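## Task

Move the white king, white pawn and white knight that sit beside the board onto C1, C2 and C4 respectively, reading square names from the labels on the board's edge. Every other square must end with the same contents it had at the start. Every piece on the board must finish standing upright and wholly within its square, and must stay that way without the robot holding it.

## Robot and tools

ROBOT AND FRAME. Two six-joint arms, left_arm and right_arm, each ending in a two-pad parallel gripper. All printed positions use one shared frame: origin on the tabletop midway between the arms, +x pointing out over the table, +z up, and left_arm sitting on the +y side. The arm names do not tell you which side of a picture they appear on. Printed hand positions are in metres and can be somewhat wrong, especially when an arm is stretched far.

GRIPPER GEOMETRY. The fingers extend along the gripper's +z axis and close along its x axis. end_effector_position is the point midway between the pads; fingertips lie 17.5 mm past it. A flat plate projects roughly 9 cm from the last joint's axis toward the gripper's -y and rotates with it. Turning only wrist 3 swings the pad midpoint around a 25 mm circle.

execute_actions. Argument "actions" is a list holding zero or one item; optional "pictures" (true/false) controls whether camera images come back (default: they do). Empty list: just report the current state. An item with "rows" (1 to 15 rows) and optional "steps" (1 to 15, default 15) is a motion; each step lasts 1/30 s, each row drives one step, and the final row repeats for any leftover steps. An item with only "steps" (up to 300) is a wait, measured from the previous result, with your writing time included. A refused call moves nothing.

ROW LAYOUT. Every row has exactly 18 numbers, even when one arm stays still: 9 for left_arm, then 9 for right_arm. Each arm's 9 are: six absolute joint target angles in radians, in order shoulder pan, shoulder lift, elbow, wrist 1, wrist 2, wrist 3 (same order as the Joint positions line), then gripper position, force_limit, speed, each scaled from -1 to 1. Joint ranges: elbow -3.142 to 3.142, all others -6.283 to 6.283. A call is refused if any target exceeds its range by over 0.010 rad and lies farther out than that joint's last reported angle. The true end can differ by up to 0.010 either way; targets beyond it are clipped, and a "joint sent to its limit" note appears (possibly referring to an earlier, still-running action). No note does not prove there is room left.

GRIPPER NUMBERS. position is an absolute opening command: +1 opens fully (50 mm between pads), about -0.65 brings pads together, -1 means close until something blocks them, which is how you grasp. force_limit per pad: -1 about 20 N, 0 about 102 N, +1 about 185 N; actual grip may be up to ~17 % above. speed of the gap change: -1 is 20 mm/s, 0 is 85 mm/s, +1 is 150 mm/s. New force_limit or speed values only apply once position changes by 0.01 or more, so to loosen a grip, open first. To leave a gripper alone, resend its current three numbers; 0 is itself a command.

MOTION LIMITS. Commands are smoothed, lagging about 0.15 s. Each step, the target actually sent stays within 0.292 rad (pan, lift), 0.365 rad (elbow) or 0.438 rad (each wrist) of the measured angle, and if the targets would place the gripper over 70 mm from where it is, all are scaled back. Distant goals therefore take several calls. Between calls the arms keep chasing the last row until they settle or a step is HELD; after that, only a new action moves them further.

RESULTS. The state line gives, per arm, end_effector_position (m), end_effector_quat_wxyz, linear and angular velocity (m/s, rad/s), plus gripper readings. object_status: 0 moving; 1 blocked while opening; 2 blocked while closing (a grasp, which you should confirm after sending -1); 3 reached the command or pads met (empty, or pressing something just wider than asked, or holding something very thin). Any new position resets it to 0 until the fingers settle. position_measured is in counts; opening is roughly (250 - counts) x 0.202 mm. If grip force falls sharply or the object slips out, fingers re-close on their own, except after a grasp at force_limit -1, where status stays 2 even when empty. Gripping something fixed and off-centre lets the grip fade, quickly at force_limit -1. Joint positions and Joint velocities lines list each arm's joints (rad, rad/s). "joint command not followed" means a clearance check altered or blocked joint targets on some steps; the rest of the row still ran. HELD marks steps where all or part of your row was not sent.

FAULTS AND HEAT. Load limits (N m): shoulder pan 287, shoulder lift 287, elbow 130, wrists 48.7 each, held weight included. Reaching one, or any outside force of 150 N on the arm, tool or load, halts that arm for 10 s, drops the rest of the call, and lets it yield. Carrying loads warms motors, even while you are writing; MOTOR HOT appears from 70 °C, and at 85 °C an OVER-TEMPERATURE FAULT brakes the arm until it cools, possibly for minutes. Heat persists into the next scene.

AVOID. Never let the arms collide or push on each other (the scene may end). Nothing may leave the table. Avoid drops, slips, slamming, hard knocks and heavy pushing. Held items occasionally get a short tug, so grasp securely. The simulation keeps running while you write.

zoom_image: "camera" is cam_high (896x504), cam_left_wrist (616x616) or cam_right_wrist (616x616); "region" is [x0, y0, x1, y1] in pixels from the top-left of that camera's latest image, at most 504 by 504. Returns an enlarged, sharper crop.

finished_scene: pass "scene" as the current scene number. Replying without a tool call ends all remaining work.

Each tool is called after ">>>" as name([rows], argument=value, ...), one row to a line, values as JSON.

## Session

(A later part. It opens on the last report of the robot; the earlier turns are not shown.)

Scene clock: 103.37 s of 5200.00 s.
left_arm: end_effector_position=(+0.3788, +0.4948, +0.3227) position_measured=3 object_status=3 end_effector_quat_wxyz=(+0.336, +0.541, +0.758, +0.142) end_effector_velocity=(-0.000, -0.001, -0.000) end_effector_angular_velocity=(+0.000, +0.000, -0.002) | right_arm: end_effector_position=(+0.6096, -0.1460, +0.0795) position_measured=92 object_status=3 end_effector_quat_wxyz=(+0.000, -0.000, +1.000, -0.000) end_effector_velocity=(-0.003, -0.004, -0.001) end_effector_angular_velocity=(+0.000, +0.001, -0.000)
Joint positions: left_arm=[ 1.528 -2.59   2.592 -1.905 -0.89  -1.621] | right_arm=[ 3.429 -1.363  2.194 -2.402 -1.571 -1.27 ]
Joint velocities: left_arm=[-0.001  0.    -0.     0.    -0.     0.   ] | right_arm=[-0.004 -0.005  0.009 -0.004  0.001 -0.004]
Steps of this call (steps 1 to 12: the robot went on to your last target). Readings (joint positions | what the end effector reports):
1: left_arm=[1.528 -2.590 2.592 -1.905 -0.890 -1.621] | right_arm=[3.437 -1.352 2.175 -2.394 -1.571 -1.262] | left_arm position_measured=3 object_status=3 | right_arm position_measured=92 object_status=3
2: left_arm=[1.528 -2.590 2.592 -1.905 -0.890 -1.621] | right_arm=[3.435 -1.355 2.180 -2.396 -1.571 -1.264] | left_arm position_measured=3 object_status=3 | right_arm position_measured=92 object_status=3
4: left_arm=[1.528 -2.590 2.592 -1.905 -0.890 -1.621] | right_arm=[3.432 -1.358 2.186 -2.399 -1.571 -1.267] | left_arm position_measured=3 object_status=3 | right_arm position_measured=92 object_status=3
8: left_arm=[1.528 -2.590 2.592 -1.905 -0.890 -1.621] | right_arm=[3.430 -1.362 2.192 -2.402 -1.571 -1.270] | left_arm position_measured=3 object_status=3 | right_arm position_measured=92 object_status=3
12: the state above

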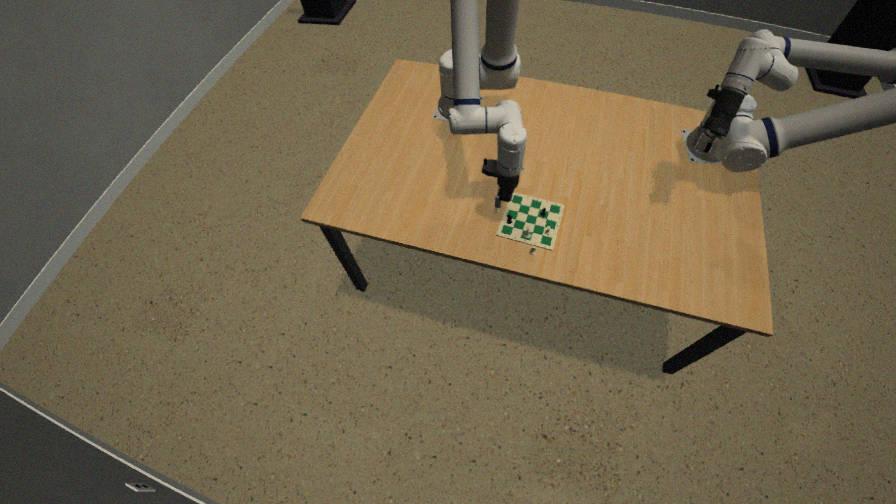

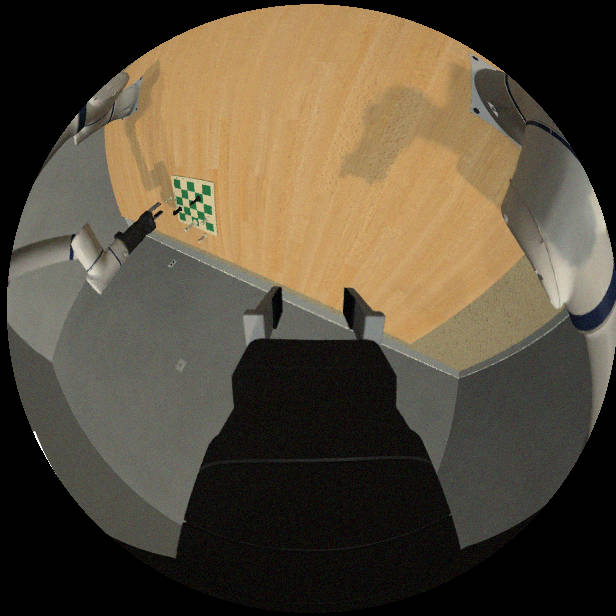

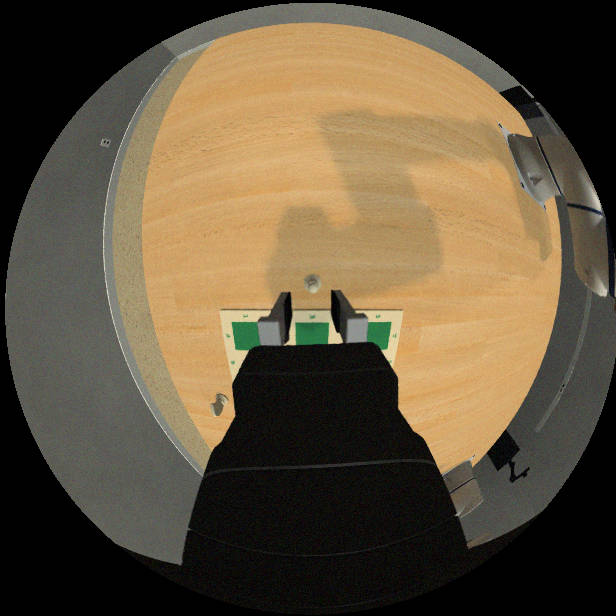

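>>> execute_actions([
  {"rows":[[1.528,-2.59,2.592,-1.905,-0.89,-1.621,1,0,0,3.425,-1.2787,2.2284,-2.5205,-1.571,-1.274,0.4,0.7,0]]},
], pictures=false)

>>> execute_actions([
  {"rows":[[1.528,-2.59,2.592,-1.905,-0.89,-1.621,1,0,0,3.425,-1.2787,2.2284,-2.5205,-1.571,-1.274,-1,0.7,0]]},
])

>>> execute_actions([
  {"rows":[[1.528,-2.59,2.592,-1.905,-0.89,-1.621,1,0,0,3.425,-1.4,2.18,-2.351,-1.571,-1.274,-1,0.7,0]]},
], pictures=false)

>>> execute_actions([
  {"rows":[[1.528,-2.59,2.592,-1.905,-0.89,-1.621,1,0,0,3.586,-1.2395,1.9654,-2.297,-1.571,-1.113,-1,0.7,0]]},
], pictures=false)

>>> execute_actions([
  {"rows":[[1.528,-2.59,2.592,-1.905,-0.89,-1.621,1,0,0,3.586,-1.147,2.0026,-2.4264,-1.571,-1.113,-1,0.7,0]]},
])

Scene clock: 112.73 s of 5200.00 s.
left_arm: end_effector_position=(+0.3788, +0.4948, +0.3227) position_measured=3 object_status=3 end_effector_quat_wxyz=(+0.336, +0.541, +0.758, +0.142) end_effector_velocity=(-0.000, -0.000, -0.000) end_effector_angular_velocity=(-0.000, +0.000, -0.001) | right_arm: end_effector_position=(+0.6086, -0.1485, +0.0259) position_measured=92 object_status=3 end_effector_quat_wxyz=(+0.000, -0.000, +1.000, -0.000) end_effector_velocity=(-0.001, -0.001, -0.013) end_effector_angular_velocity=(-0.000, +0.002, -0.000)
Joint positions: left_arm=[ 1.528 -2.59   2.592 -1.905 -0.89  -1.621] | right_arm=[ 3.425 -1.281  2.227 -2.517 -1.571 -1.274]
Joint velocities: left_arm=[-0.    -0.     0.    -0.    -0.     0.001] | right_arm=[-0.001  0.02   0.008 -0.026  0.    -0.001]
Steps of this call (steps 1 to 30: the robot went on to your last target; steps 31 to 100: nothing new was sent; then 5.53 s passed at rest; steps 101 to 115: all 15 steps of this action). Readings (joint positions | what the end effector reports):
101: left_arm=[1.528 -2.590 2.592 -1.905 -0.890 -1.621] | right_arm=[3.428 -1.363 2.196 -2.404 -1.571 -1.271] | left_arm position_measured=3 object_status=3 | right_arm position_measured=92 object_status=3
102: left_arm=[1.528 -2.590 2.592 -1.905 -0.890 -1.621] | right_arm=[3.428 -1.353 2.199 -2.420 -1.571 -1.271] | left_arm position_measured=3 object_status=3 | right_arm position_measured=92 object_status=3
104: left_arm=[1.528 -2.590 2.592 -1.905 -0.890 -1.621] | right_arm=[3.426 -1.321 2.213 -2.461 -1.571 -1.272] | left_arm position_measured=3 object_status=3 | right_arm position_measured=92 object_status=3
108: left_arm=[1.528 -2.590 2.592 -1.905 -0.890 -1.621] | right_arm=[3.426 -1.294 2.222 -2.499 -1.571 -1.273] | left_arm position_measured=3 object_status=3 | right_arm position_measured=92 object_status=3
115: the state above

Scene clock: 113.23 s of 5200.00 s.
left_arm: end_effector_position=(+0.3788, +0.4948, +0.3227) position_measured=3 object_status=3 end_effector_quat_wxyz=(+0.336, +0.541, +0.758, +0.142) end_effector_velocity=(-0.001, -0.000, -0.000) end_effector_angular_velocity=(-0.000, +0.000, -0.002) | right_arm: end_effector_position=(+0.6086, -0.1486, +0.0244) position_measured=212 object_status=0 end_effector_quat_wxyz=(+0.000, -0.000, +1.000, -0.000) end_effector_velocity=(-0.002, -0.000, -0.001) end_effector_angular_velocity=(+0.000, +0.002, +0.000)
Joint positions: left_arm=[ 1.528 -2.59   2.592 -1.905 -0.89  -1.621] | right_arm=[ 3.425 -1.279  2.228 -2.52  -1.571 -1.274]
Joint velocities: left_arm=[-0.002 -0.002  0.     0.001 -0.     0.   ] | right_arm=[ 0.     0.     0.002 -0.001  0.001 -0.   ]
Steps of this call (steps 1 to 15: all 15 steps of this action). Readings (joint positions | what the end effector reports):
1: left_arm=[1.528 -2.590 2.592 -1.905 -0.890 -1.621] | right_arm=[3.425 -1.281 2.228 -2.518 -1.571 -1.274] | left_arm position_measured=3 object_status=3 | right_arm position_measured=96 object_status=0
2: left_arm=[1.528 -2.590 2.592 -1.905 -0.890 -1.621] | right_arm=[3.425 -1.280 2.228 -2.518 -1.571 -1.274] | left_arm position_measured=3 object_status=3 | right_arm position_measured=110 object_status=0
4: left_arm=[1.528 -2.590 2.592 -1.905 -0.890 -1.621] | right_arm=[3.425 -1.280 2.228 -2.519 -1.571 -1.274] | left_arm position_measured=3 object_status=3 | right_arm position_measured=138 object_status=0
8: left_arm=[1.528 -2.590 2.592 -1.905 -0.890 -1.621] | right_arm=[3.425 -1.279 2.228 -2.520 -1.571 -1.274] | left_arm position_measured=3 object_status=3 | right_arm position_measured=194 object_status=0
15: the state above

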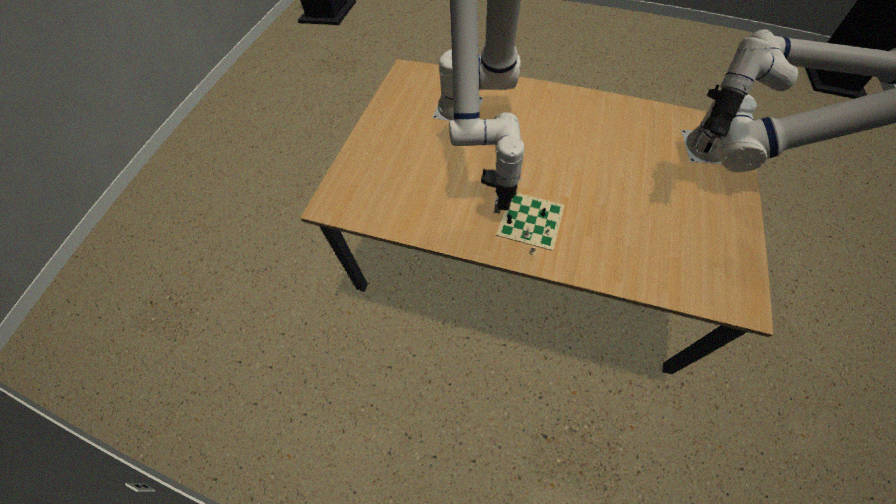

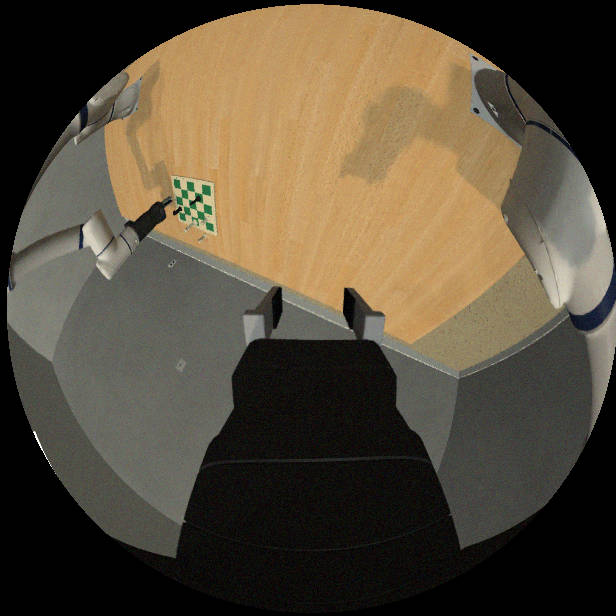

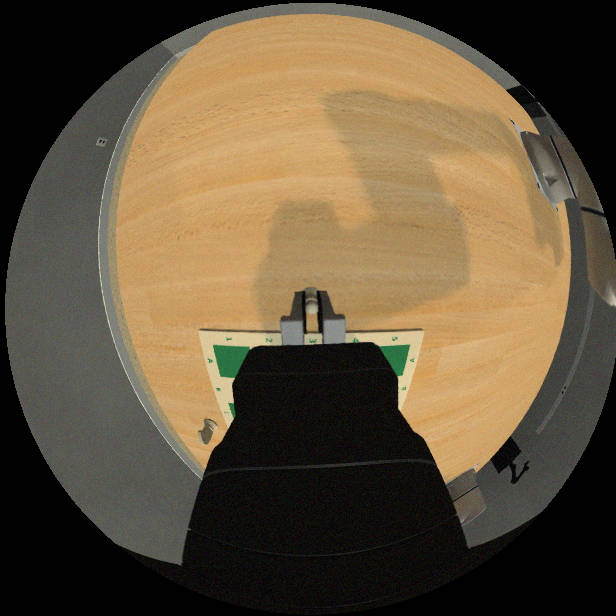

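Scene clock: 113.73 s of 5200.00 s.
left_arm: end_effector_position=(+0.3788, +0.4948, +0.3227) position_measured=3 object_status=3 end_effector_quat_wxyz=(+0.336, +0.541, +0.758, +0.142) end_effector_velocity=(-0.000, -0.000, +0.001) end_effector_angular_velocity=(-0.003, +0.000, +0.001) | right_arm: end_effector_position=(+0.6098, -0.1483, +0.1014) position_measured=212 object_status=2 end_effector_quat_wxyz=(+0.000, -0.000, +1.000, -0.000) end_effector_velocity=(-0.002, -0.000, +0.021) end_effector_angular_velocity=(+0.000, +0.000, -0.000)
Joint positions: left_arm=[ 1.528 -2.59   2.592 -1.905 -0.89  -1.621] | right_arm=[ 3.425 -1.396  2.182 -2.357 -1.571 -1.274]
Joint velocities: left_arm=[-0.     0.    -0.002 -0.    -0.    -0.001] | right_arm=[ 0.    -0.032 -0.012  0.043  0.     0.001]
Steps of this call (steps 1 to 15: all 15 steps of this action). Readings (joint positions | what the end effector reports):
1: left_arm=[1.528 -2.590 2.592 -1.905 -0.890 -1.621] | right_arm=[3.425 -1.279 2.228 -2.520 -1.571 -1.274] | left_arm position_measured=3 object_status=3 | right_arm position_measured=212 object_status=2
2: left_arm=[1.528 -2.590 2.592 -1.905 -0.890 -1.621] | right_arm=[3.425 -1.289 2.225 -2.504 -1.571 -1.274] | left_arm position_measured=3 object_status=3 | right_arm position_measured=212 object_status=2
4: left_arm=[1.528 -2.590 2.592 -1.905 -0.890 -1.621] | right_arm=[3.425 -1.330 2.207 -2.449 -1.571 -1.274] | left_arm position_measured=3 object_status=3 | right_arm position_measured=212 object_status=2
8: left_arm=[1.528 -2.590 2.592 -1.905 -0.890 -1.621] | right_arm=[3.425 -1.375 2.190 -2.386 -1.571 -1.274] | left_arm position_measured=3 object_status=3 | right_arm position_measured=212 object_status=2
15: the state above

Scene clock: 114.23 s of 5200.00 s.
left_arm: end_effector_position=(+0.3788, +0.4948, +0.3227) position_measured=3 object_status=3 end_effector_quat_wxyz=(+0.336, +0.541, +0.758, +0.142) end_effector_velocity=(+0.000, +0.000, +0.001) end_effector_angular_velocity=(-0.002, +0.000, +0.001) | right_arm: end_effector_position=(+0.6488, -0.0225, +0.1026) position_measured=212 object_status=2 end_effector_quat_wxyz=(+0.000, -0.000, +1.000, -0.000) end_effector_velocity=(+0.013, +0.070, -0.002) end_effector_angular_velocity=(+0.000, -0.002, +0.000)
Joint positions: left_arm=[ 1.528 -2.59   2.592 -1.905 -0.89  -1.621] | right_arm=[ 3.576 -1.25   1.979 -2.301 -1.571 -1.123]
Joint velocities: left_arm=[ 0.001 -0.    -0.001 -0.    -0.    -0.   ] | right_arm=[ 0.078  0.076 -0.106  0.028 -0.     0.078]
Steps of this call (steps 1 to 15: all 15 steps of this action). Readings (joint positions | what the end effector reports):
1: left_arm=[1.528 -2.590 2.592 -1.905 -0.890 -1.621] | right_arm=[3.425 -1.396 2.181 -2.355 -1.571 -1.274] | left_arm position_measured=3 object_status=3 | right_arm position_measured=212 object_status=2
2: left_arm=[1.528 -2.590 2.592 -1.905 -0.890 -1.621] | right_arm=[3.436 -1.387 2.167 -2.351 -1.571 -1.263] | left_arm position_measured=3 object_status=3 | right_arm position_measured=212 object_status=2
4: left_arm=[1.528 -2.590 2.592 -1.905 -0.890 -1.621] | right_arm=[3.467 -1.356 2.124 -2.340 -1.571 -1.232] | left_arm position_measured=3 object_status=3 | right_arm position_measured=212 object_status=2
8: left_arm=[1.528 -2.590 2.592 -1.905 -0.890 -1.621] | right_arm=[3.524 -1.300 2.049 -2.319 -1.571 -1.175] | left_arm position_measured=3 object_status=3 | right_arm position_measured=212 object_status=2
15: the state above

Scene clock: 114.73 s of 5200.00 s.
left_arm: end_effector_position=(+0.3788, +0.4948, +0.3227) position_measured=3 object_status=3 end_effector_quat_wxyz=(+0.336, +0.541, +0.758, +0.142) end_effector_velocity=(-0.000, -0.000, -0.000) end_effector_angular_velocity=(-0.001, +0.000, -0.001) | right_arm: end_effector_position=(+0.6507, -0.0133, +0.0315) position_measured=212 object_status=2 end_effector_quat_wxyz=(+0.000, -0.000, +1.000, -0.000) end_effector_velocity=(-0.001, +0.001, -0.018) end_effector_angular_velocity=(-0.001, +0.002, +0.001)
Joint positions: left_arm=[ 1.528 -2.59   2.592 -1.905 -0.89  -1.621] | right_arm=[ 3.586 -1.15   2.002 -2.423 -1.571 -1.113]
Joint velocities: left_arm=[-0.001 -0.001  0.001 -0.    -0.    -0.   ] | right_arm=[ 0.002  0.025  0.007 -0.029  0.     0.001]
Steps of this call (steps 1 to 15: all 15 steps of this action). Readings (joint positions | what the end effector reports):
1: left_arm=[1.528 -2.590 2.592 -1.905 -0.890 -1.621] | right_arm=[3.578 -1.247 1.976 -2.300 -1.571 -1.121] | left_arm position_measured=3 object_status=3 | right_arm position_measured=212 object_status=2
2: left_arm=[1.528 -2.590 2.592 -1.905 -0.890 -1.621] | right_arm=[3.580 -1.235 1.977 -2.316 -1.571 -1.119] | left_arm position_measured=3 object_status=3 | right_arm position_measured=212 object_status=2
4: left_arm=[1.528 -2.590 2.592 -1.905 -0.890 -1.621] | right_arm=[3.582 -1.199 1.989 -2.359 -1.571 -1.117] | left_arm position_measured=3 object_status=3 | right_arm position_measured=212 object_status=2
8: left_arm=[1.528 -2.590 2.592 -1.905 -0.890 -1.621] | right_arm=[3.585 -1.165 1.997 -2.403 -1.571 -1.114] | left_arm position_measured=3 object_status=3 | right_arm position_measured=212 object_status=2
15: the state above

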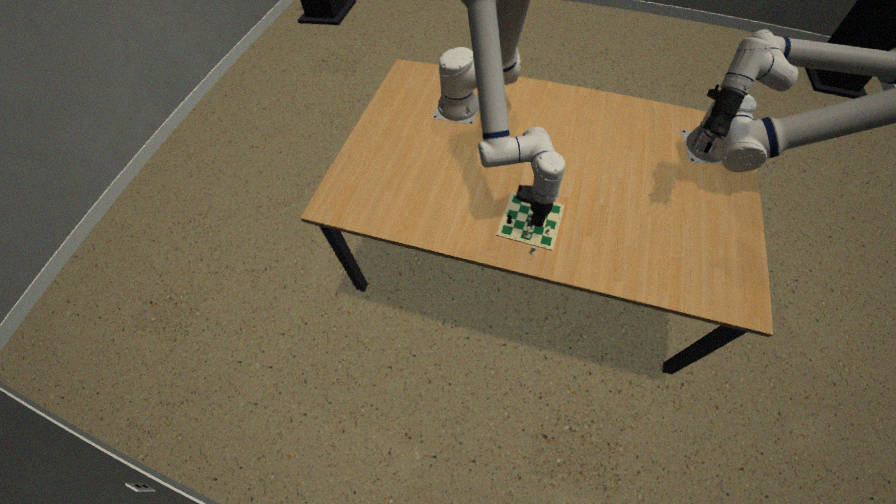

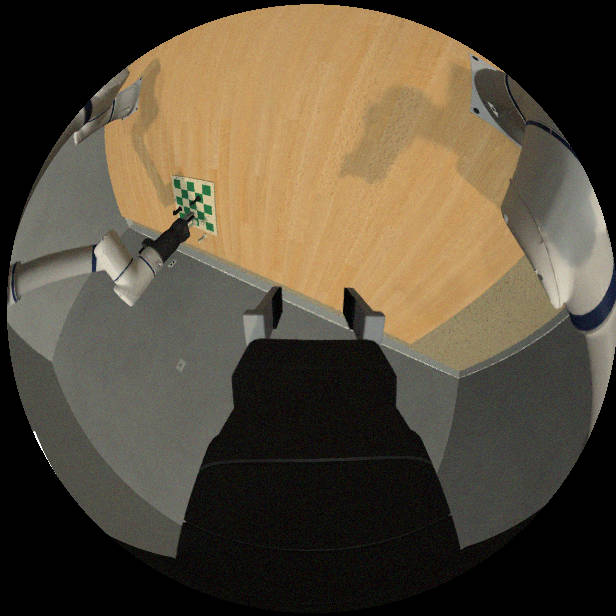

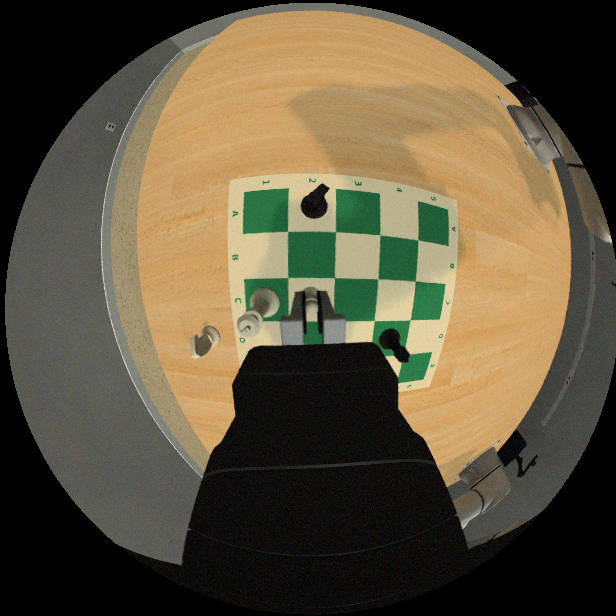

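>>> execute_actions([
  {"rows":[[1.528,-2.59,2.592,-1.905,-0.89,-1.621,1,0,0,3.586,-1.145,2.003,-2.429,-1.571,-1.113,0,0.7,-0.5]]},
], pictures=false)

>>> execute_actions([
  {"rows":[[1.528,-2.59,2.592,-1.905,-0.89,-1.621,1,0,0,3.586,-1.2395,1.9654,-2.297,-1.571,-1.113,0,0.7,0]]},
], pictures=false)

>>> execute_actions([
  {"rows":[[1.528,-2.59,2.592,-1.905,-0.89,-1.621,1,0,0,3.5765,-1.0857,1.7492,-2.2343,-1.571,-1.122,0.6,0.7,0]]},
], pictures=false)

>>> execute_actions([
  {"steps":10},
])

>>> zoom_image(camera="cam_right_wrist", region=[230,200,430,360])

Scene clock: 119.67 s of 5200.00 s.
left_arm: end_effector_position=(+0.3788, +0.4948, +0.3227) position_measured=3 object_status=3 end_effector_quat_wxyz=(+0.336, +0.541, +0.758, +0.142) end_effector_velocity=(+0.000, +0.000, +0.001) end_effector_angular_velocity=(+0.000, +0.000, +0.001) | right_arm: end_effector_position=(+0.6506, -0.0132, +0.0276) position_measured=152 object_status=3 end_effector_quat_wxyz=(-0.000, -0.000, +1.000, -0.000) end_effector_velocity=(+0.002, +0.001, +0.000) end_effector_angular_velocity=(+0.000, -0.002, -0.000)
Joint positions: left_arm=[ 1.528 -2.59   2.592 -1.905 -0.89  -1.621] | right_arm=[ 3.586 -1.145  2.003 -2.429 -1.571 -1.113]
Joint velocities: left_arm=[ 0.001  0.    -0.001  0.002 -0.    -0.   ] | right_arm=[ 0.     0.001 -0.002 -0.001 -0.001  0.   ]
Steps of this call (steps 1 to 15: the robot went on to your last target; steps 16 to 90: nothing new was sent; then 1.43 s passed at rest; steps 91 to 105: all 15 steps of this action). Readings (joint positions | what the end effector reports):
91: left_arm=[1.528 -2.590 2.592 -1.905 -0.890 -1.621] | right_arm=[3.586 -1.147 2.003 -2.426 -1.571 -1.113] | left_arm position_measured=3 object_status=3 | right_arm position_measured=209 object_status=0
92: left_arm=[1.528 -2.590 2.592 -1.905 -0.890 -1.621] | right_arm=[3.586 -1.147 2.003 -2.427 -1.571 -1.113] | left_arm position_measured=3 object_status=3 | right_arm position_measured=201 object_status=0
94: left_arm=[1.528 -2.590 2.592 -1.905 -0.890 -1.621] | right_arm=[3.586 -1.146 2.003 -2.428 -1.571 -1.113] | left_arm position_measured=3 object_status=3 | right_arm position_measured=184 object_status=0
98: left_arm=[1.528 -2.590 2.592 -1.905 -0.890 -1.621] | right_arm=[3.586 -1.145 2.004 -2.428 -1.571 -1.113] | left_arm position_measured=3 object_status=3 | right_arm position_measured=152 object_status=0
105: the state above

Scene clock: 120.17 s of 5200.00 s.
left_arm: end_effector_position=(+0.3788, +0.4948, +0.3227) position_measured=3 object_status=3 end_effector_quat_wxyz=(+0.336, +0.541, +0.758, +0.142) end_effector_velocity=(+0.000, +0.001, +0.000) end_effector_angular_velocity=(-0.001, -0.000, +0.001) | right_arm: end_effector_position=(+0.6505, -0.0132, +0.0999) position_measured=152 object_status=3 end_effector_quat_wxyz=(+0.000, -0.000, +1.000, -0.000) end_effector_velocity=(-0.001, -0.001, +0.017) end_effector_angular_velocity=(-0.000, +0.000, -0.001)
Joint positions: left_arm=[ 1.528 -2.59   2.592 -1.905 -0.89  -1.621] | right_arm=[ 3.586 -1.237  1.967 -2.301 -1.571 -1.113]
Joint velocities: left_arm=[ 0.002 -0.001  0.    -0.001  0.     0.   ] | right_arm=[-0.    -0.022 -0.008  0.031  0.     0.001]
Steps of this call (steps 1 to 15: all 15 steps of this action). Readings (joint positions | what the end effector reports):
1: left_arm=[1.528 -2.590 2.592 -1.905 -0.890 -1.621] | right_arm=[3.586 -1.145 2.003 -2.429 -1.571 -1.113] | left_arm position_measured=3 object_status=3 | right_arm position_measured=152 object_status=3
2: left_arm=[1.528 -2.590 2.592 -1.905 -0.890 -1.621] | right_arm=[3.586 -1.155 2.000 -2.413 -1.571 -1.113] | left_arm position_measured=3 object_status=3 | right_arm position_measured=152 object_status=3
4: left_arm=[1.528 -2.590 2.592 -1.905 -0.890 -1.621] | right_arm=[3.586 -1.190 1.984 -2.368 -1.571 -1.113] | left_arm position_measured=3 object_status=3 | right_arm position_measured=152 object_status=3
8: left_arm=[1.528 -2.590 2.592 -1.905 -0.890 -1.621] | right_arm=[3.586 -1.222 1.972 -2.322 -1.571 -1.113] | left_arm position_measured=3 object_status=3 | right_arm position_measured=152 object_status=3
15: the state above

Scene clock: 120.67 s of 5200.00 s.
left_arm: end_effector_position=(+0.3788, +0.4948, +0.3227) position_measured=3 object_status=3 end_effector_quat_wxyz=(+0.336, +0.541, +0.758, +0.142) end_effector_velocity=(-0.000, -0.001, +0.001) end_effector_angular_velocity=(-0.000, +0.000, -0.001) | right_arm: end_effector_position=(+0.7490, +0.0268, +0.0927) position_measured=63 object_status=3 end_effector_quat_wxyz=(+0.000, +0.000, +1.000, -0.000) end_effector_velocity=(+0.036, +0.014, -0.004) end_effector_angular_velocity=(+0.000, -0.001, +0.001)
Joint positions: left_arm=[ 1.528 -2.59   2.592 -1.905 -0.89  -1.621] | right_arm=[ 3.577 -1.093  1.759 -2.237 -1.571 -1.122]
Joint velocities: left_arm=[-0.     0.001 -0.001 -0.    -0.     0.   ] | right_arm=[-0.003  0.053 -0.077  0.023 -0.    -0.004]
Steps of this call (steps 1 to 15: all 15 steps of this action). Readings (joint positions | what the end effector reports):
1: left_arm=[1.528 -2.590 2.592 -1.905 -0.890 -1.621] | right_arm=[3.586 -1.237 1.966 -2.300 -1.571 -1.113] | left_arm position_measured=3 object_status=3 | right_arm position_measured=148 object_status=0
2: left_arm=[1.528 -2.590 2.592 -1.905 -0.890 -1.621] | right_arm=[3.586 -1.228 1.952 -2.295 -1.571 -1.113] | left_arm position_measured=3 object_status=3 | right_arm position_measured=134 object_status=0
4: left_arm=[1.528 -2.590 2.592 -1.905 -0.890 -1.621] | right_arm=[3.583 -1.191 1.899 -2.280 -1.571 -1.116] | left_arm position_measured=3 object_status=3 | right_arm position_measured=106 object_status=0
8: left_arm=[1.528 -2.590 2.592 -1.905 -0.890 -1.621] | right_arm=[3.579 -1.128 1.810 -2.253 -1.571 -1.119] | left_arm position_measured=3 object_status=3 | right_arm position_measured=63 object_status=0
15: the state above

Scene clock: 121.00 s of 5200.00 s.
left_arm: end_effector_position=(+0.3788, +0.4948, +0.3227) position_measured=3 object_status=3 end_effector_quat_wxyz=(+0.336, +0.541, +0.758, +0.142) end_effector_velocity=(+0.000, +0.000, -0.000) end_effector_angular_velocity=(+0.000, -0.000, +0.001) | right_arm: end_effector_position=(+0.7533, +0.0284, +0.0921) position_measured=63 object_status=3 end_effector_quat_wxyz=(+0.000, +0.000, +1.000, -0.000) end_effector_velocity=(+0.003, +0.001, +0.000) end_effector_angular_velocity=(+0.001, -0.001, +0.000)
Joint positions: left_arm=[ 1.528 -2.59   2.592 -1.905 -0.89  -1.621] | right_arm=[ 3.577 -1.086  1.75  -2.235 -1.571 -1.122]
Joint velocities: left_arm=[ 0.001 -0.     0.     0.     0.    -0.   ] | right_arm=[-0.     0.003 -0.006  0.002  0.    -0.   ]
Steps of this call (steps 1 to 10: the robot went on to your last target). Readings (joint positions | what the end effector reports):
1: left_arm=[1.528 -2.590 2.592 -1.905 -0.890 -1.621] | right_arm=[3.577 -1.091 1.757 -2.237 -1.571 -1.122] | left_arm position_measured=3 object_status=3 | right_arm position_measured=63 object_status=3
2: left_arm=[1.528 -2.590 2.592 -1.905 -0.890 -1.621] | right_arm=[3.577 -1.090 1.755 -2.236 -1.571 -1.122] | left_arm position_measured=3 object_status=3 | right_arm position_measured=63 object_status=3
4: left_arm=[1.528 -2.590 2.592 -1.905 -0.890 -1.621] | right_arm=[3.577 -1.088 1.753 -2.235 -1.571 -1.122] | left_arm position_measured=3 object_status=3 | right_arm position_measured=63 object_status=3
8: left_arm=[1.528 -2.590 2.592 -1.905 -0.890 -1.621] | right_arm=[3.577 -1.087 1.750 -2.235 -1.571 -1.122] | left_arm position_measured=3 object_status=3 | right_arm position_measured=63 object_status=3
10: the state above

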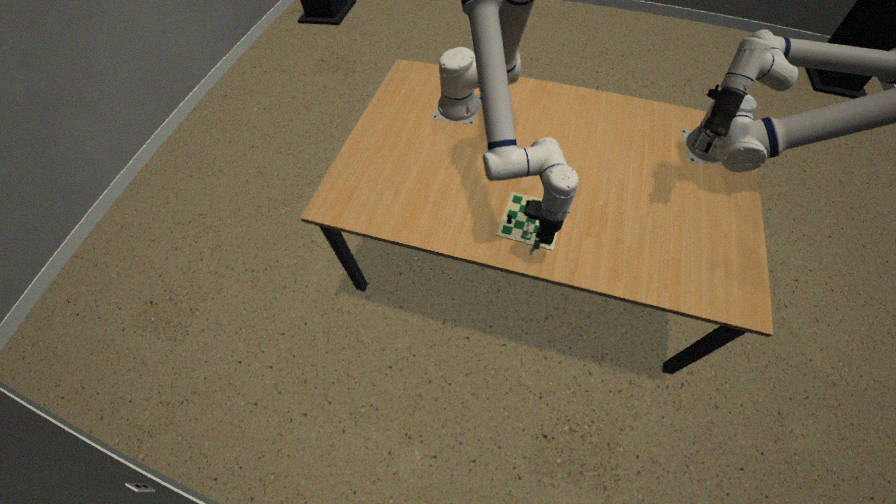

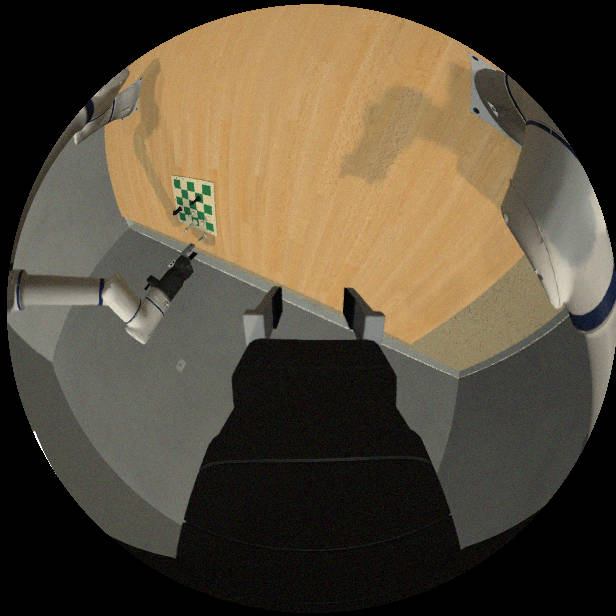

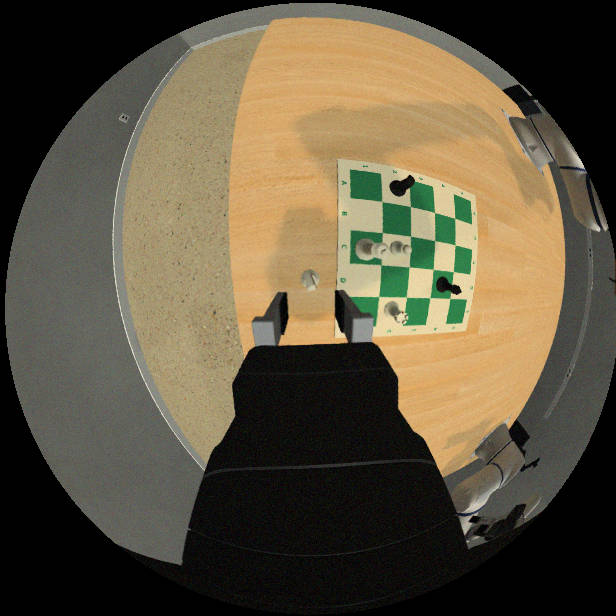

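Region (230, 200, 430, 360) of cam_right_wrist's 616x616 image, scaled by 2.520, with more detail than that image has; it fills the top 403 rows of this view, and the rest is white.

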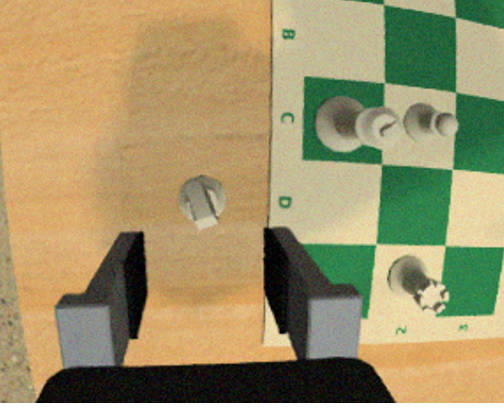

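>>> execute_actions([
  {"rows":[[1.528,-2.59,2.592,-1.905,-0.89,-1.621,1,0,0,3.5725,-1.0174,1.7808,-2.3342,-1.571,-1.126,0.6,0.7,0]]},
], pictures=false)

>>> execute_actions([
  {"rows":[[1.528,-2.59,2.592,-1.905,-0.89,-1.621,1,0,0,3.5725,-1.0174,1.7808,-2.3342,-1.571,-1.126,-1,0.7,0.2]]},
])

>>> execute_actions([
  {"rows":[[1.528,-2.59,2.592,-1.905,-0.89,-1.621,1,0,0,3.5725,-1.1,1.741,-2.212,-1.571,-1.126,-1,0.7,0.2]]},
], pictures=false)

>>> execute_actions([
  {"rows":[[1.528,-2.59,2.592,-1.905,-0.89,-1.621,1,0,0,3.636,-1.3222,2.0824,-2.331,-1.571,-1.063,-1,0.7,0.2]]},
], pictures=false)

>>> execute_actions([
  {"steps":10},
], pictures=false)

>>> execute_actions([
  {"rows":[[1.528,-2.59,2.592,-1.905,-0.89,-1.621,1,0,0,3.636,-1.2245,2.1207,-2.467,-1.571,-1.063,-1,0.7,0.2]]},
])

Scene clock: 127.40 s of 5200.00 s.
left_arm: end_effector_position=(+0.3788, +0.4948, +0.3227) position_measured=3 object_status=3 end_effector_quat_wxyz=(+0.336, +0.541, +0.758, +0.142) end_effector_velocity=(+0.000, +0.000, -0.001) end_effector_angular_velocity=(-0.000, +0.000, +0.001) | right_arm: end_effector_position=(+0.7551, +0.0256, +0.0300) position_measured=63 object_status=3 end_effector_quat_wxyz=(+0.000, +0.000, +1.000, -0.000) end_effector_velocity=(-0.001, -0.001, -0.014) end_effector_angular_velocity=(+0.000, +0.001, -0.000)
Joint positions: left_arm=[ 1.528 -2.59   2.592 -1.905 -0.89  -1.621] | right_arm=[ 3.573 -1.019  1.78  -2.331 -1.571 -1.126]
Joint velocities: left_arm=[ 0.    -0.     0.001 -0.     0.    -0.001] | right_arm=[-0.001  0.015  0.008 -0.022  0.001 -0.001]
Steps of this call (steps 1 to 30: the robot went on to your last target; steps 31 to 100: nothing new was sent; then 2.57 s passed at rest; steps 101 to 115: all 15 steps of this action). Readings (joint positions | what the end effector reports):
101: left_arm=[1.528 -2.590 2.592 -1.905 -0.890 -1.621] | right_arm=[3.576 -1.085 1.749 -2.235 -1.571 -1.122] | left_arm position_measured=3 object_status=3 | right_arm position_measured=63 object_status=3
102: left_arm=[1.528 -2.590 2.592 -1.905 -0.890 -1.621] | right_arm=[3.576 -1.076 1.752 -2.251 -1.571 -1.123] | left_arm position_measured=3 object_status=3 | right_arm position_measured=63 object_status=3
104: left_arm=[1.528 -2.590 2.592 -1.905 -0.890 -1.621] | right_arm=[3.574 -1.050 1.767 -2.284 -1.571 -1.124] | left_arm position_measured=3 object_status=3 | right_arm position_measured=63 object_status=3
108: left_arm=[1.528 -2.590 2.592 -1.905 -0.890 -1.621] | right_arm=[3.573 -1.029 1.775 -2.317 -1.571 -1.125] | left_arm position_measured=3 object_status=3 | right_arm position_measured=63 object_status=3
115: the state above

Scene clock: 127.90 s of 5200.00 s.
left_arm: end_effector_position=(+0.3788, +0.4948, +0.3227) position_measured=3 object_status=3 end_effector_quat_wxyz=(+0.336, +0.541, +0.758, +0.142) end_effector_velocity=(-0.000, -0.000, +0.000) end_effector_angular_velocity=(-0.001, +0.001, +0.001) | right_arm: end_effector_position=(+0.7552, +0.0255, +0.0283) position_measured=216 object_status=0 end_effector_quat_wxyz=(+0.000, +0.000, +1.000, -0.000) end_effector_velocity=(-0.001, +0.000, -0.001) end_effector_angular_velocity=(+0.001, +0.001, -0.000)
Joint positions: left_arm=[ 1.528 -2.59   2.592 -1.905 -0.89  -1.621] | right_arm=[ 3.572 -1.018  1.781 -2.334 -1.571 -1.126]
Joint velocities: left_arm=[-0.    -0.    -0.     0.    -0.    -0.002] | right_arm=[0.    0.    0.001 0.    0.001 0.   ]
Steps of this call (steps 1 to 15: all 15 steps of this action). Readings (joint positions | what the end effector reports):
1: left_arm=[1.528 -2.590 2.592 -1.905 -0.890 -1.621] | right_arm=[3.573 -1.019 1.780 -2.332 -1.571 -1.126] | left_arm position_measured=3 object_status=3 | right_arm position_measured=67 object_status=0
2: left_arm=[1.528 -2.590 2.592 -1.905 -0.890 -1.621] | right_arm=[3.573 -1.019 1.780 -2.333 -1.571 -1.126] | left_arm position_measured=3 object_status=3 | right_arm position_measured=83 object_status=0
4: left_arm=[1.528 -2.590 2.592 -1.905 -0.890 -1.621] | right_arm=[3.573 -1.018 1.780 -2.333 -1.571 -1.126] | left_arm position_measured=3 object_status=3 | right_arm position_measured=116 object_status=0
8: left_arm=[1.528 -2.590 2.592 -1.905 -0.890 -1.621] | right_arm=[3.573 -1.018 1.781 -2.334 -1.571 -1.126] | left_arm position_measured=3 object_status=3 | right_arm position_measured=180 object_status=0
15: the state above

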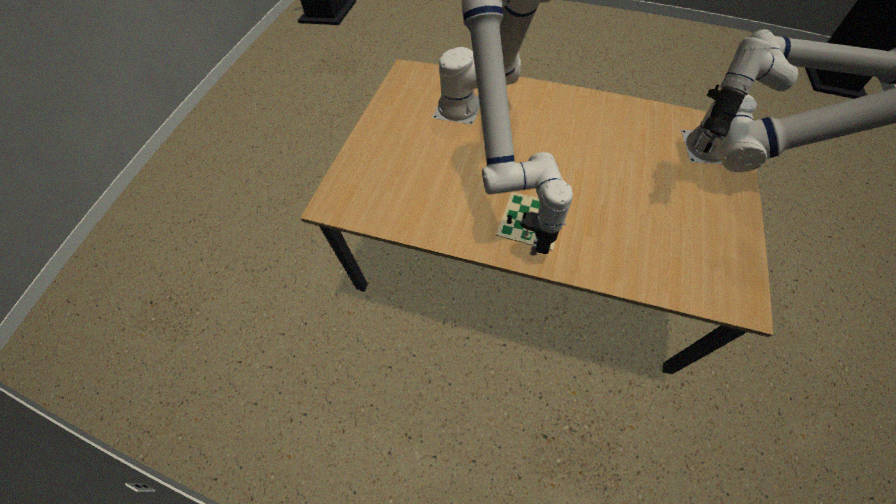

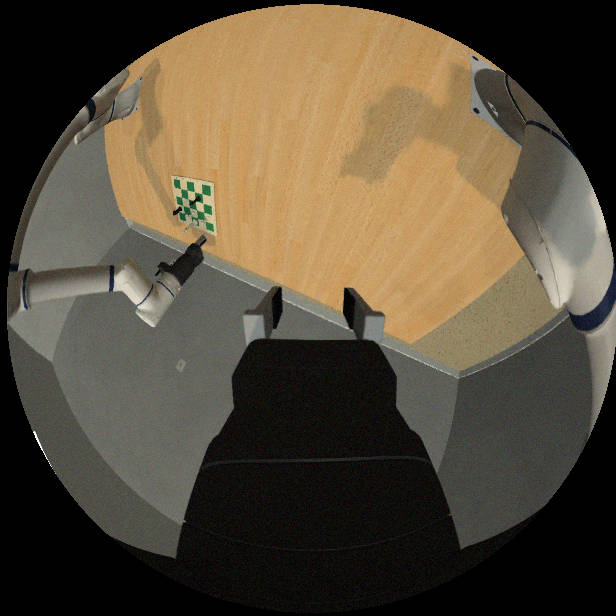

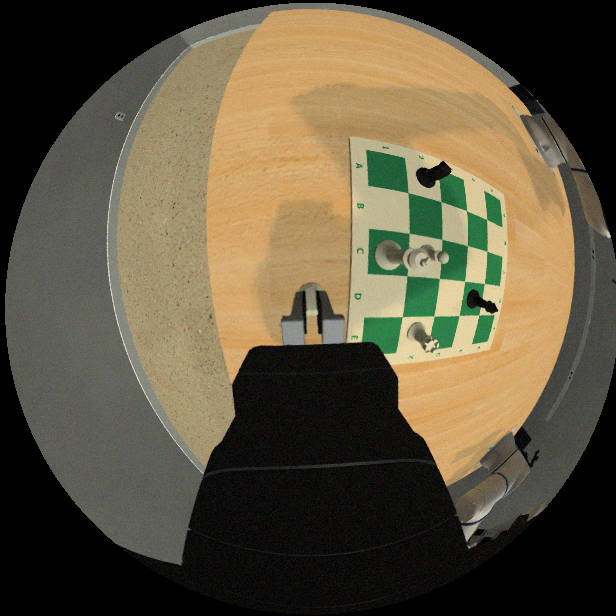

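Scene clock: 128.40 s of 5200.00 s.
left_arm: end_effector_position=(+0.3788, +0.4948, +0.3227) position_measured=3 object_status=3 end_effector_quat_wxyz=(+0.336, +0.541, +0.758, +0.142) end_effector_velocity=(-0.000, -0.000, +0.000) end_effector_angular_velocity=(-0.002, +0.000, +0.000) | right_arm: end_effector_position=(+0.7559, +0.0258, +0.1039) position_measured=216 object_status=2 end_effector_quat_wxyz=(+0.000, +0.000, +1.000, -0.000) end_effector_velocity=(-0.001, -0.000, +0.019) end_effector_angular_velocity=(+0.000, -0.000, +0.001)
Joint positions: left_arm=[ 1.528 -2.59   2.592 -1.905 -0.89  -1.621] | right_arm=[ 3.572 -1.097  1.742 -2.216 -1.571 -1.126]
Joint velocities: left_arm=[-0.001 -0.001 -0.    -0.     0.    -0.002] | right_arm=[ 0.    -0.02  -0.009  0.029  0.    -0.   ]
Steps of this call (steps 1 to 15: all 15 steps of this action). Readings (joint positions | what the end effector reports):
1: left_arm=[1.528 -2.590 2.592 -1.905 -0.890 -1.621] | right_arm=[3.572 -1.018 1.781 -2.334 -1.571 -1.126] | left_arm position_measured=3 object_status=3 | right_arm position_measured=216 object_status=0
2: left_arm=[1.528 -2.590 2.592 -1.905 -0.890 -1.621] | right_arm=[3.572 -1.027 1.777 -2.317 -1.571 -1.126] | left_arm position_measured=3 object_status=3 | right_arm position_measured=216 object_status=2
4: left_arm=[1.528 -2.590 2.592 -1.905 -0.890 -1.621] | right_arm=[3.572 -1.057 1.761 -2.277 -1.571 -1.126] | left_arm position_measured=3 object_status=3 | right_arm position_measured=216 object_status=2
8: left_arm=[1.528 -2.590 2.592 -1.905 -0.890 -1.621] | right_arm=[3.572 -1.085 1.749 -2.235 -1.571 -1.126] | left_arm position_measured=3 object_status=3 | right_arm position_measured=216 object_status=2
15: the state above

Scene clock: 128.90 s of 5200.00 s.
left_arm: end_effector_position=(+0.3788, +0.4948, +0.3227) position_measured=3 object_status=3 end_effector_quat_wxyz=(+0.336, +0.541, +0.758, +0.142) end_effector_velocity=(+0.000, -0.000, -0.000) end_effector_angular_velocity=(+0.001, +0.000, +0.001) | right_arm: end_effector_position=(+0.5957, -0.0076, +0.1040) position_measured=216 object_status=2 end_effector_quat_wxyz=(+0.000, -0.000, +1.000, -0.000) end_effector_velocity=(-0.186, -0.050, -0.008) end_effector_angular_velocity=(+0.003, -0.006, +0.001)
Joint positions: left_arm=[ 1.528 -2.59   2.592 -1.905 -0.89  -1.621] | right_arm=[ 3.628 -1.293  2.037 -2.316 -1.571 -1.071]
Joint velocities: left_arm=[-0.     0.001  0.     0.     0.    -0.001] | right_arm=[ 0.064 -0.227  0.34  -0.12   0.     0.063]
Steps of this call (steps 1 to 15: all 15 steps of this action). Readings (joint positions | what the end effector reports):
1: left_arm=[1.528 -2.590 2.592 -1.905 -0.890 -1.621] | right_arm=[3.573 -1.098 1.742 -2.215 -1.571 -1.126] | left_arm position_measured=3 object_status=3 | right_arm position_measured=216 object_status=2
2: left_arm=[1.528 -2.590 2.592 -1.905 -0.890 -1.621] | right_arm=[3.575 -1.107 1.755 -2.219 -1.571 -1.124] | left_arm position_measured=3 object_status=3 | right_arm position_measured=216 object_status=2
4: left_arm=[1.528 -2.590 2.592 -1.905 -0.890 -1.621] | right_arm=[3.585 -1.140 1.806 -2.236 -1.571 -1.114] | left_arm position_measured=3 object_status=3 | right_arm position_measured=216 object_status=2
8: left_arm=[1.528 -2.590 2.592 -1.905 -0.890 -1.621] | right_arm=[3.601 -1.200 1.896 -2.267 -1.571 -1.098] | left_arm position_measured=3 object_status=3 | right_arm position_measured=216 object_status=2
15: the state above

Scene clock: 129.23 s of 5200.00 s.
left_arm: end_effector_position=(+0.3788, +0.4948, +0.3227) position_measured=3 object_status=3 end_effector_quat_wxyz=(+0.336, +0.541, +0.758, +0.142) end_effector_velocity=(-0.000, -0.000, -0.000) end_effector_angular_velocity=(-0.002, -0.000, -0.001) | right_arm: end_effector_position=(+0.5730, -0.0141, +0.1025) position_measured=216 object_status=2 end_effector_quat_wxyz=(+0.000, -0.000, +1.000, -0.000) end_effector_velocity=(-0.015, -0.004, -0.002) end_effector_angular_velocity=(-0.000, +0.002, -0.000)
Joint positions: left_arm=[ 1.528 -2.59   2.592 -1.905 -0.89  -1.621] | right_arm=[ 3.635 -1.32   2.079 -2.33  -1.571 -1.064]
Joint velocities: left_arm=[-0.001 -0.001  0.001 -0.001  0.    -0.   ] | right_arm=[ 0.005 -0.016  0.027 -0.009  0.001  0.005]
Steps of this call (steps 1 to 10: the robot went on to your last target). Readings (joint positions | what the end effector reports):
1: left_arm=[1.528 -2.590 2.592 -1.905 -0.890 -1.621] | right_arm=[3.630 -1.299 2.048 -2.319 -1.571 -1.069] | left_arm position_measured=3 object_status=3 | right_arm position_measured=216 object_status=2
2: left_arm=[1.528 -2.590 2.592 -1.905 -0.890 -1.621] | right_arm=[3.631 -1.305 2.055 -2.322 -1.571 -1.068] | left_arm position_measured=3 object_status=3 | right_arm position_measured=216 object_status=2
4: left_arm=[1.528 -2.590 2.592 -1.905 -0.890 -1.621] | right_arm=[3.633 -1.312 2.066 -2.326 -1.571 -1.066] | left_arm position_measured=3 object_status=3 | right_arm position_measured=216 object_status=2
8: left_arm=[1.528 -2.590 2.592 -1.905 -0.890 -1.621] | right_arm=[3.635 -1.318 2.077 -2.329 -1.571 -1.064] | left_arm position_measured=3 object_status=3 | right_arm position_measured=216 object_status=2
10: the state above

Scene clock: 129.73 s of 5200.00 s.
left_arm: end_effector_position=(+0.3788, +0.4948, +0.3227) position_measured=3 object_status=3 end_effector_quat_wxyz=(+0.336, +0.541, +0.758, +0.142) end_effector_velocity=(+0.000, -0.000, +0.002) end_effector_angular_velocity=(-0.003, -0.001, +0.000) | right_arm: end_effector_position=(+0.5715, -0.0144, +0.0344) position_measured=216 object_status=2 end_effector_quat_wxyz=(+0.000, -0.000, +1.000, -0.000) end_effector_velocity=(-0.001, -0.000, -0.016) end_effector_angular_velocity=(+0.001, +0.000, +0.000)
Joint positions: left_arm=[ 1.528 -2.59   2.592 -1.905 -0.89  -1.621] | right_arm=[ 3.636 -1.227  2.119 -2.463 -1.571 -1.063]
Joint velocities: left_arm=[ 0.    -0.001 -0.002 -0.    -0.    -0.   ] | right_arm=[ 0.     0.023  0.009 -0.032  0.001 -0.   ]
Steps of this call (steps 1 to 15: all 15 steps of this action). Readings (joint positions | what the end effector reports):
1: left_arm=[1.528 -2.590 2.592 -1.905 -0.890 -1.621] | right_arm=[3.635 -1.320 2.080 -2.331 -1.571 -1.063] | left_arm position_measured=3 object_status=3 | right_arm position_measured=216 object_status=2
2: left_arm=[1.528 -2.590 2.592 -1.905 -0.890 -1.621] | right_arm=[3.636 -1.310 2.084 -2.347 -1.571 -1.063] | left_arm position_measured=3 object_status=3 | right_arm position_measured=216 object_status=2
4: left_arm=[1.528 -2.590 2.592 -1.905 -0.890 -1.621] | right_arm=[3.636 -1.274 2.101 -2.395 -1.571 -1.063] | left_arm position_measured=3 object_status=3 | right_arm position_measured=216 object_status=2
8: left_arm=[1.528 -2.590 2.592 -1.905 -0.890 -1.621] | right_arm=[3.636 -1.242 2.113 -2.442 -1.571 -1.063] | left_arm position_measured=3 object_status=3 | right_arm position_measured=216 object_status=2
15: the state above

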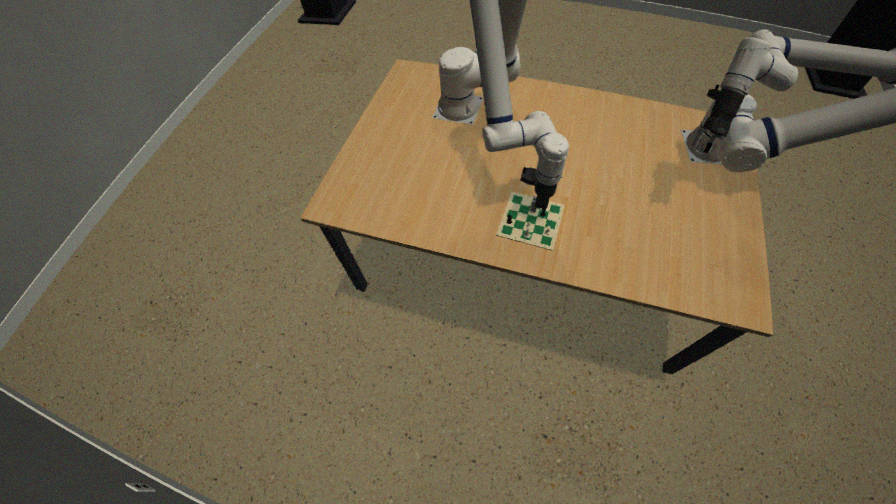

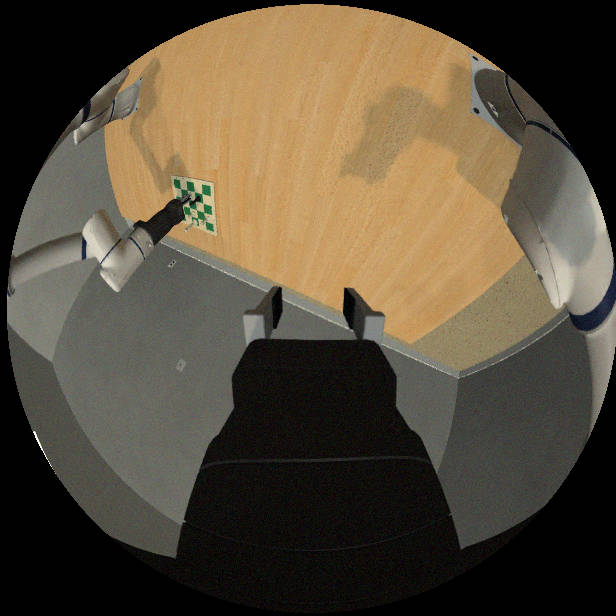

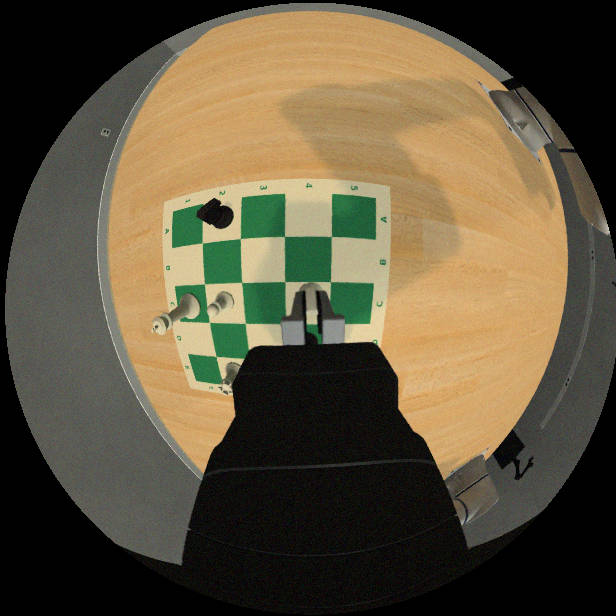

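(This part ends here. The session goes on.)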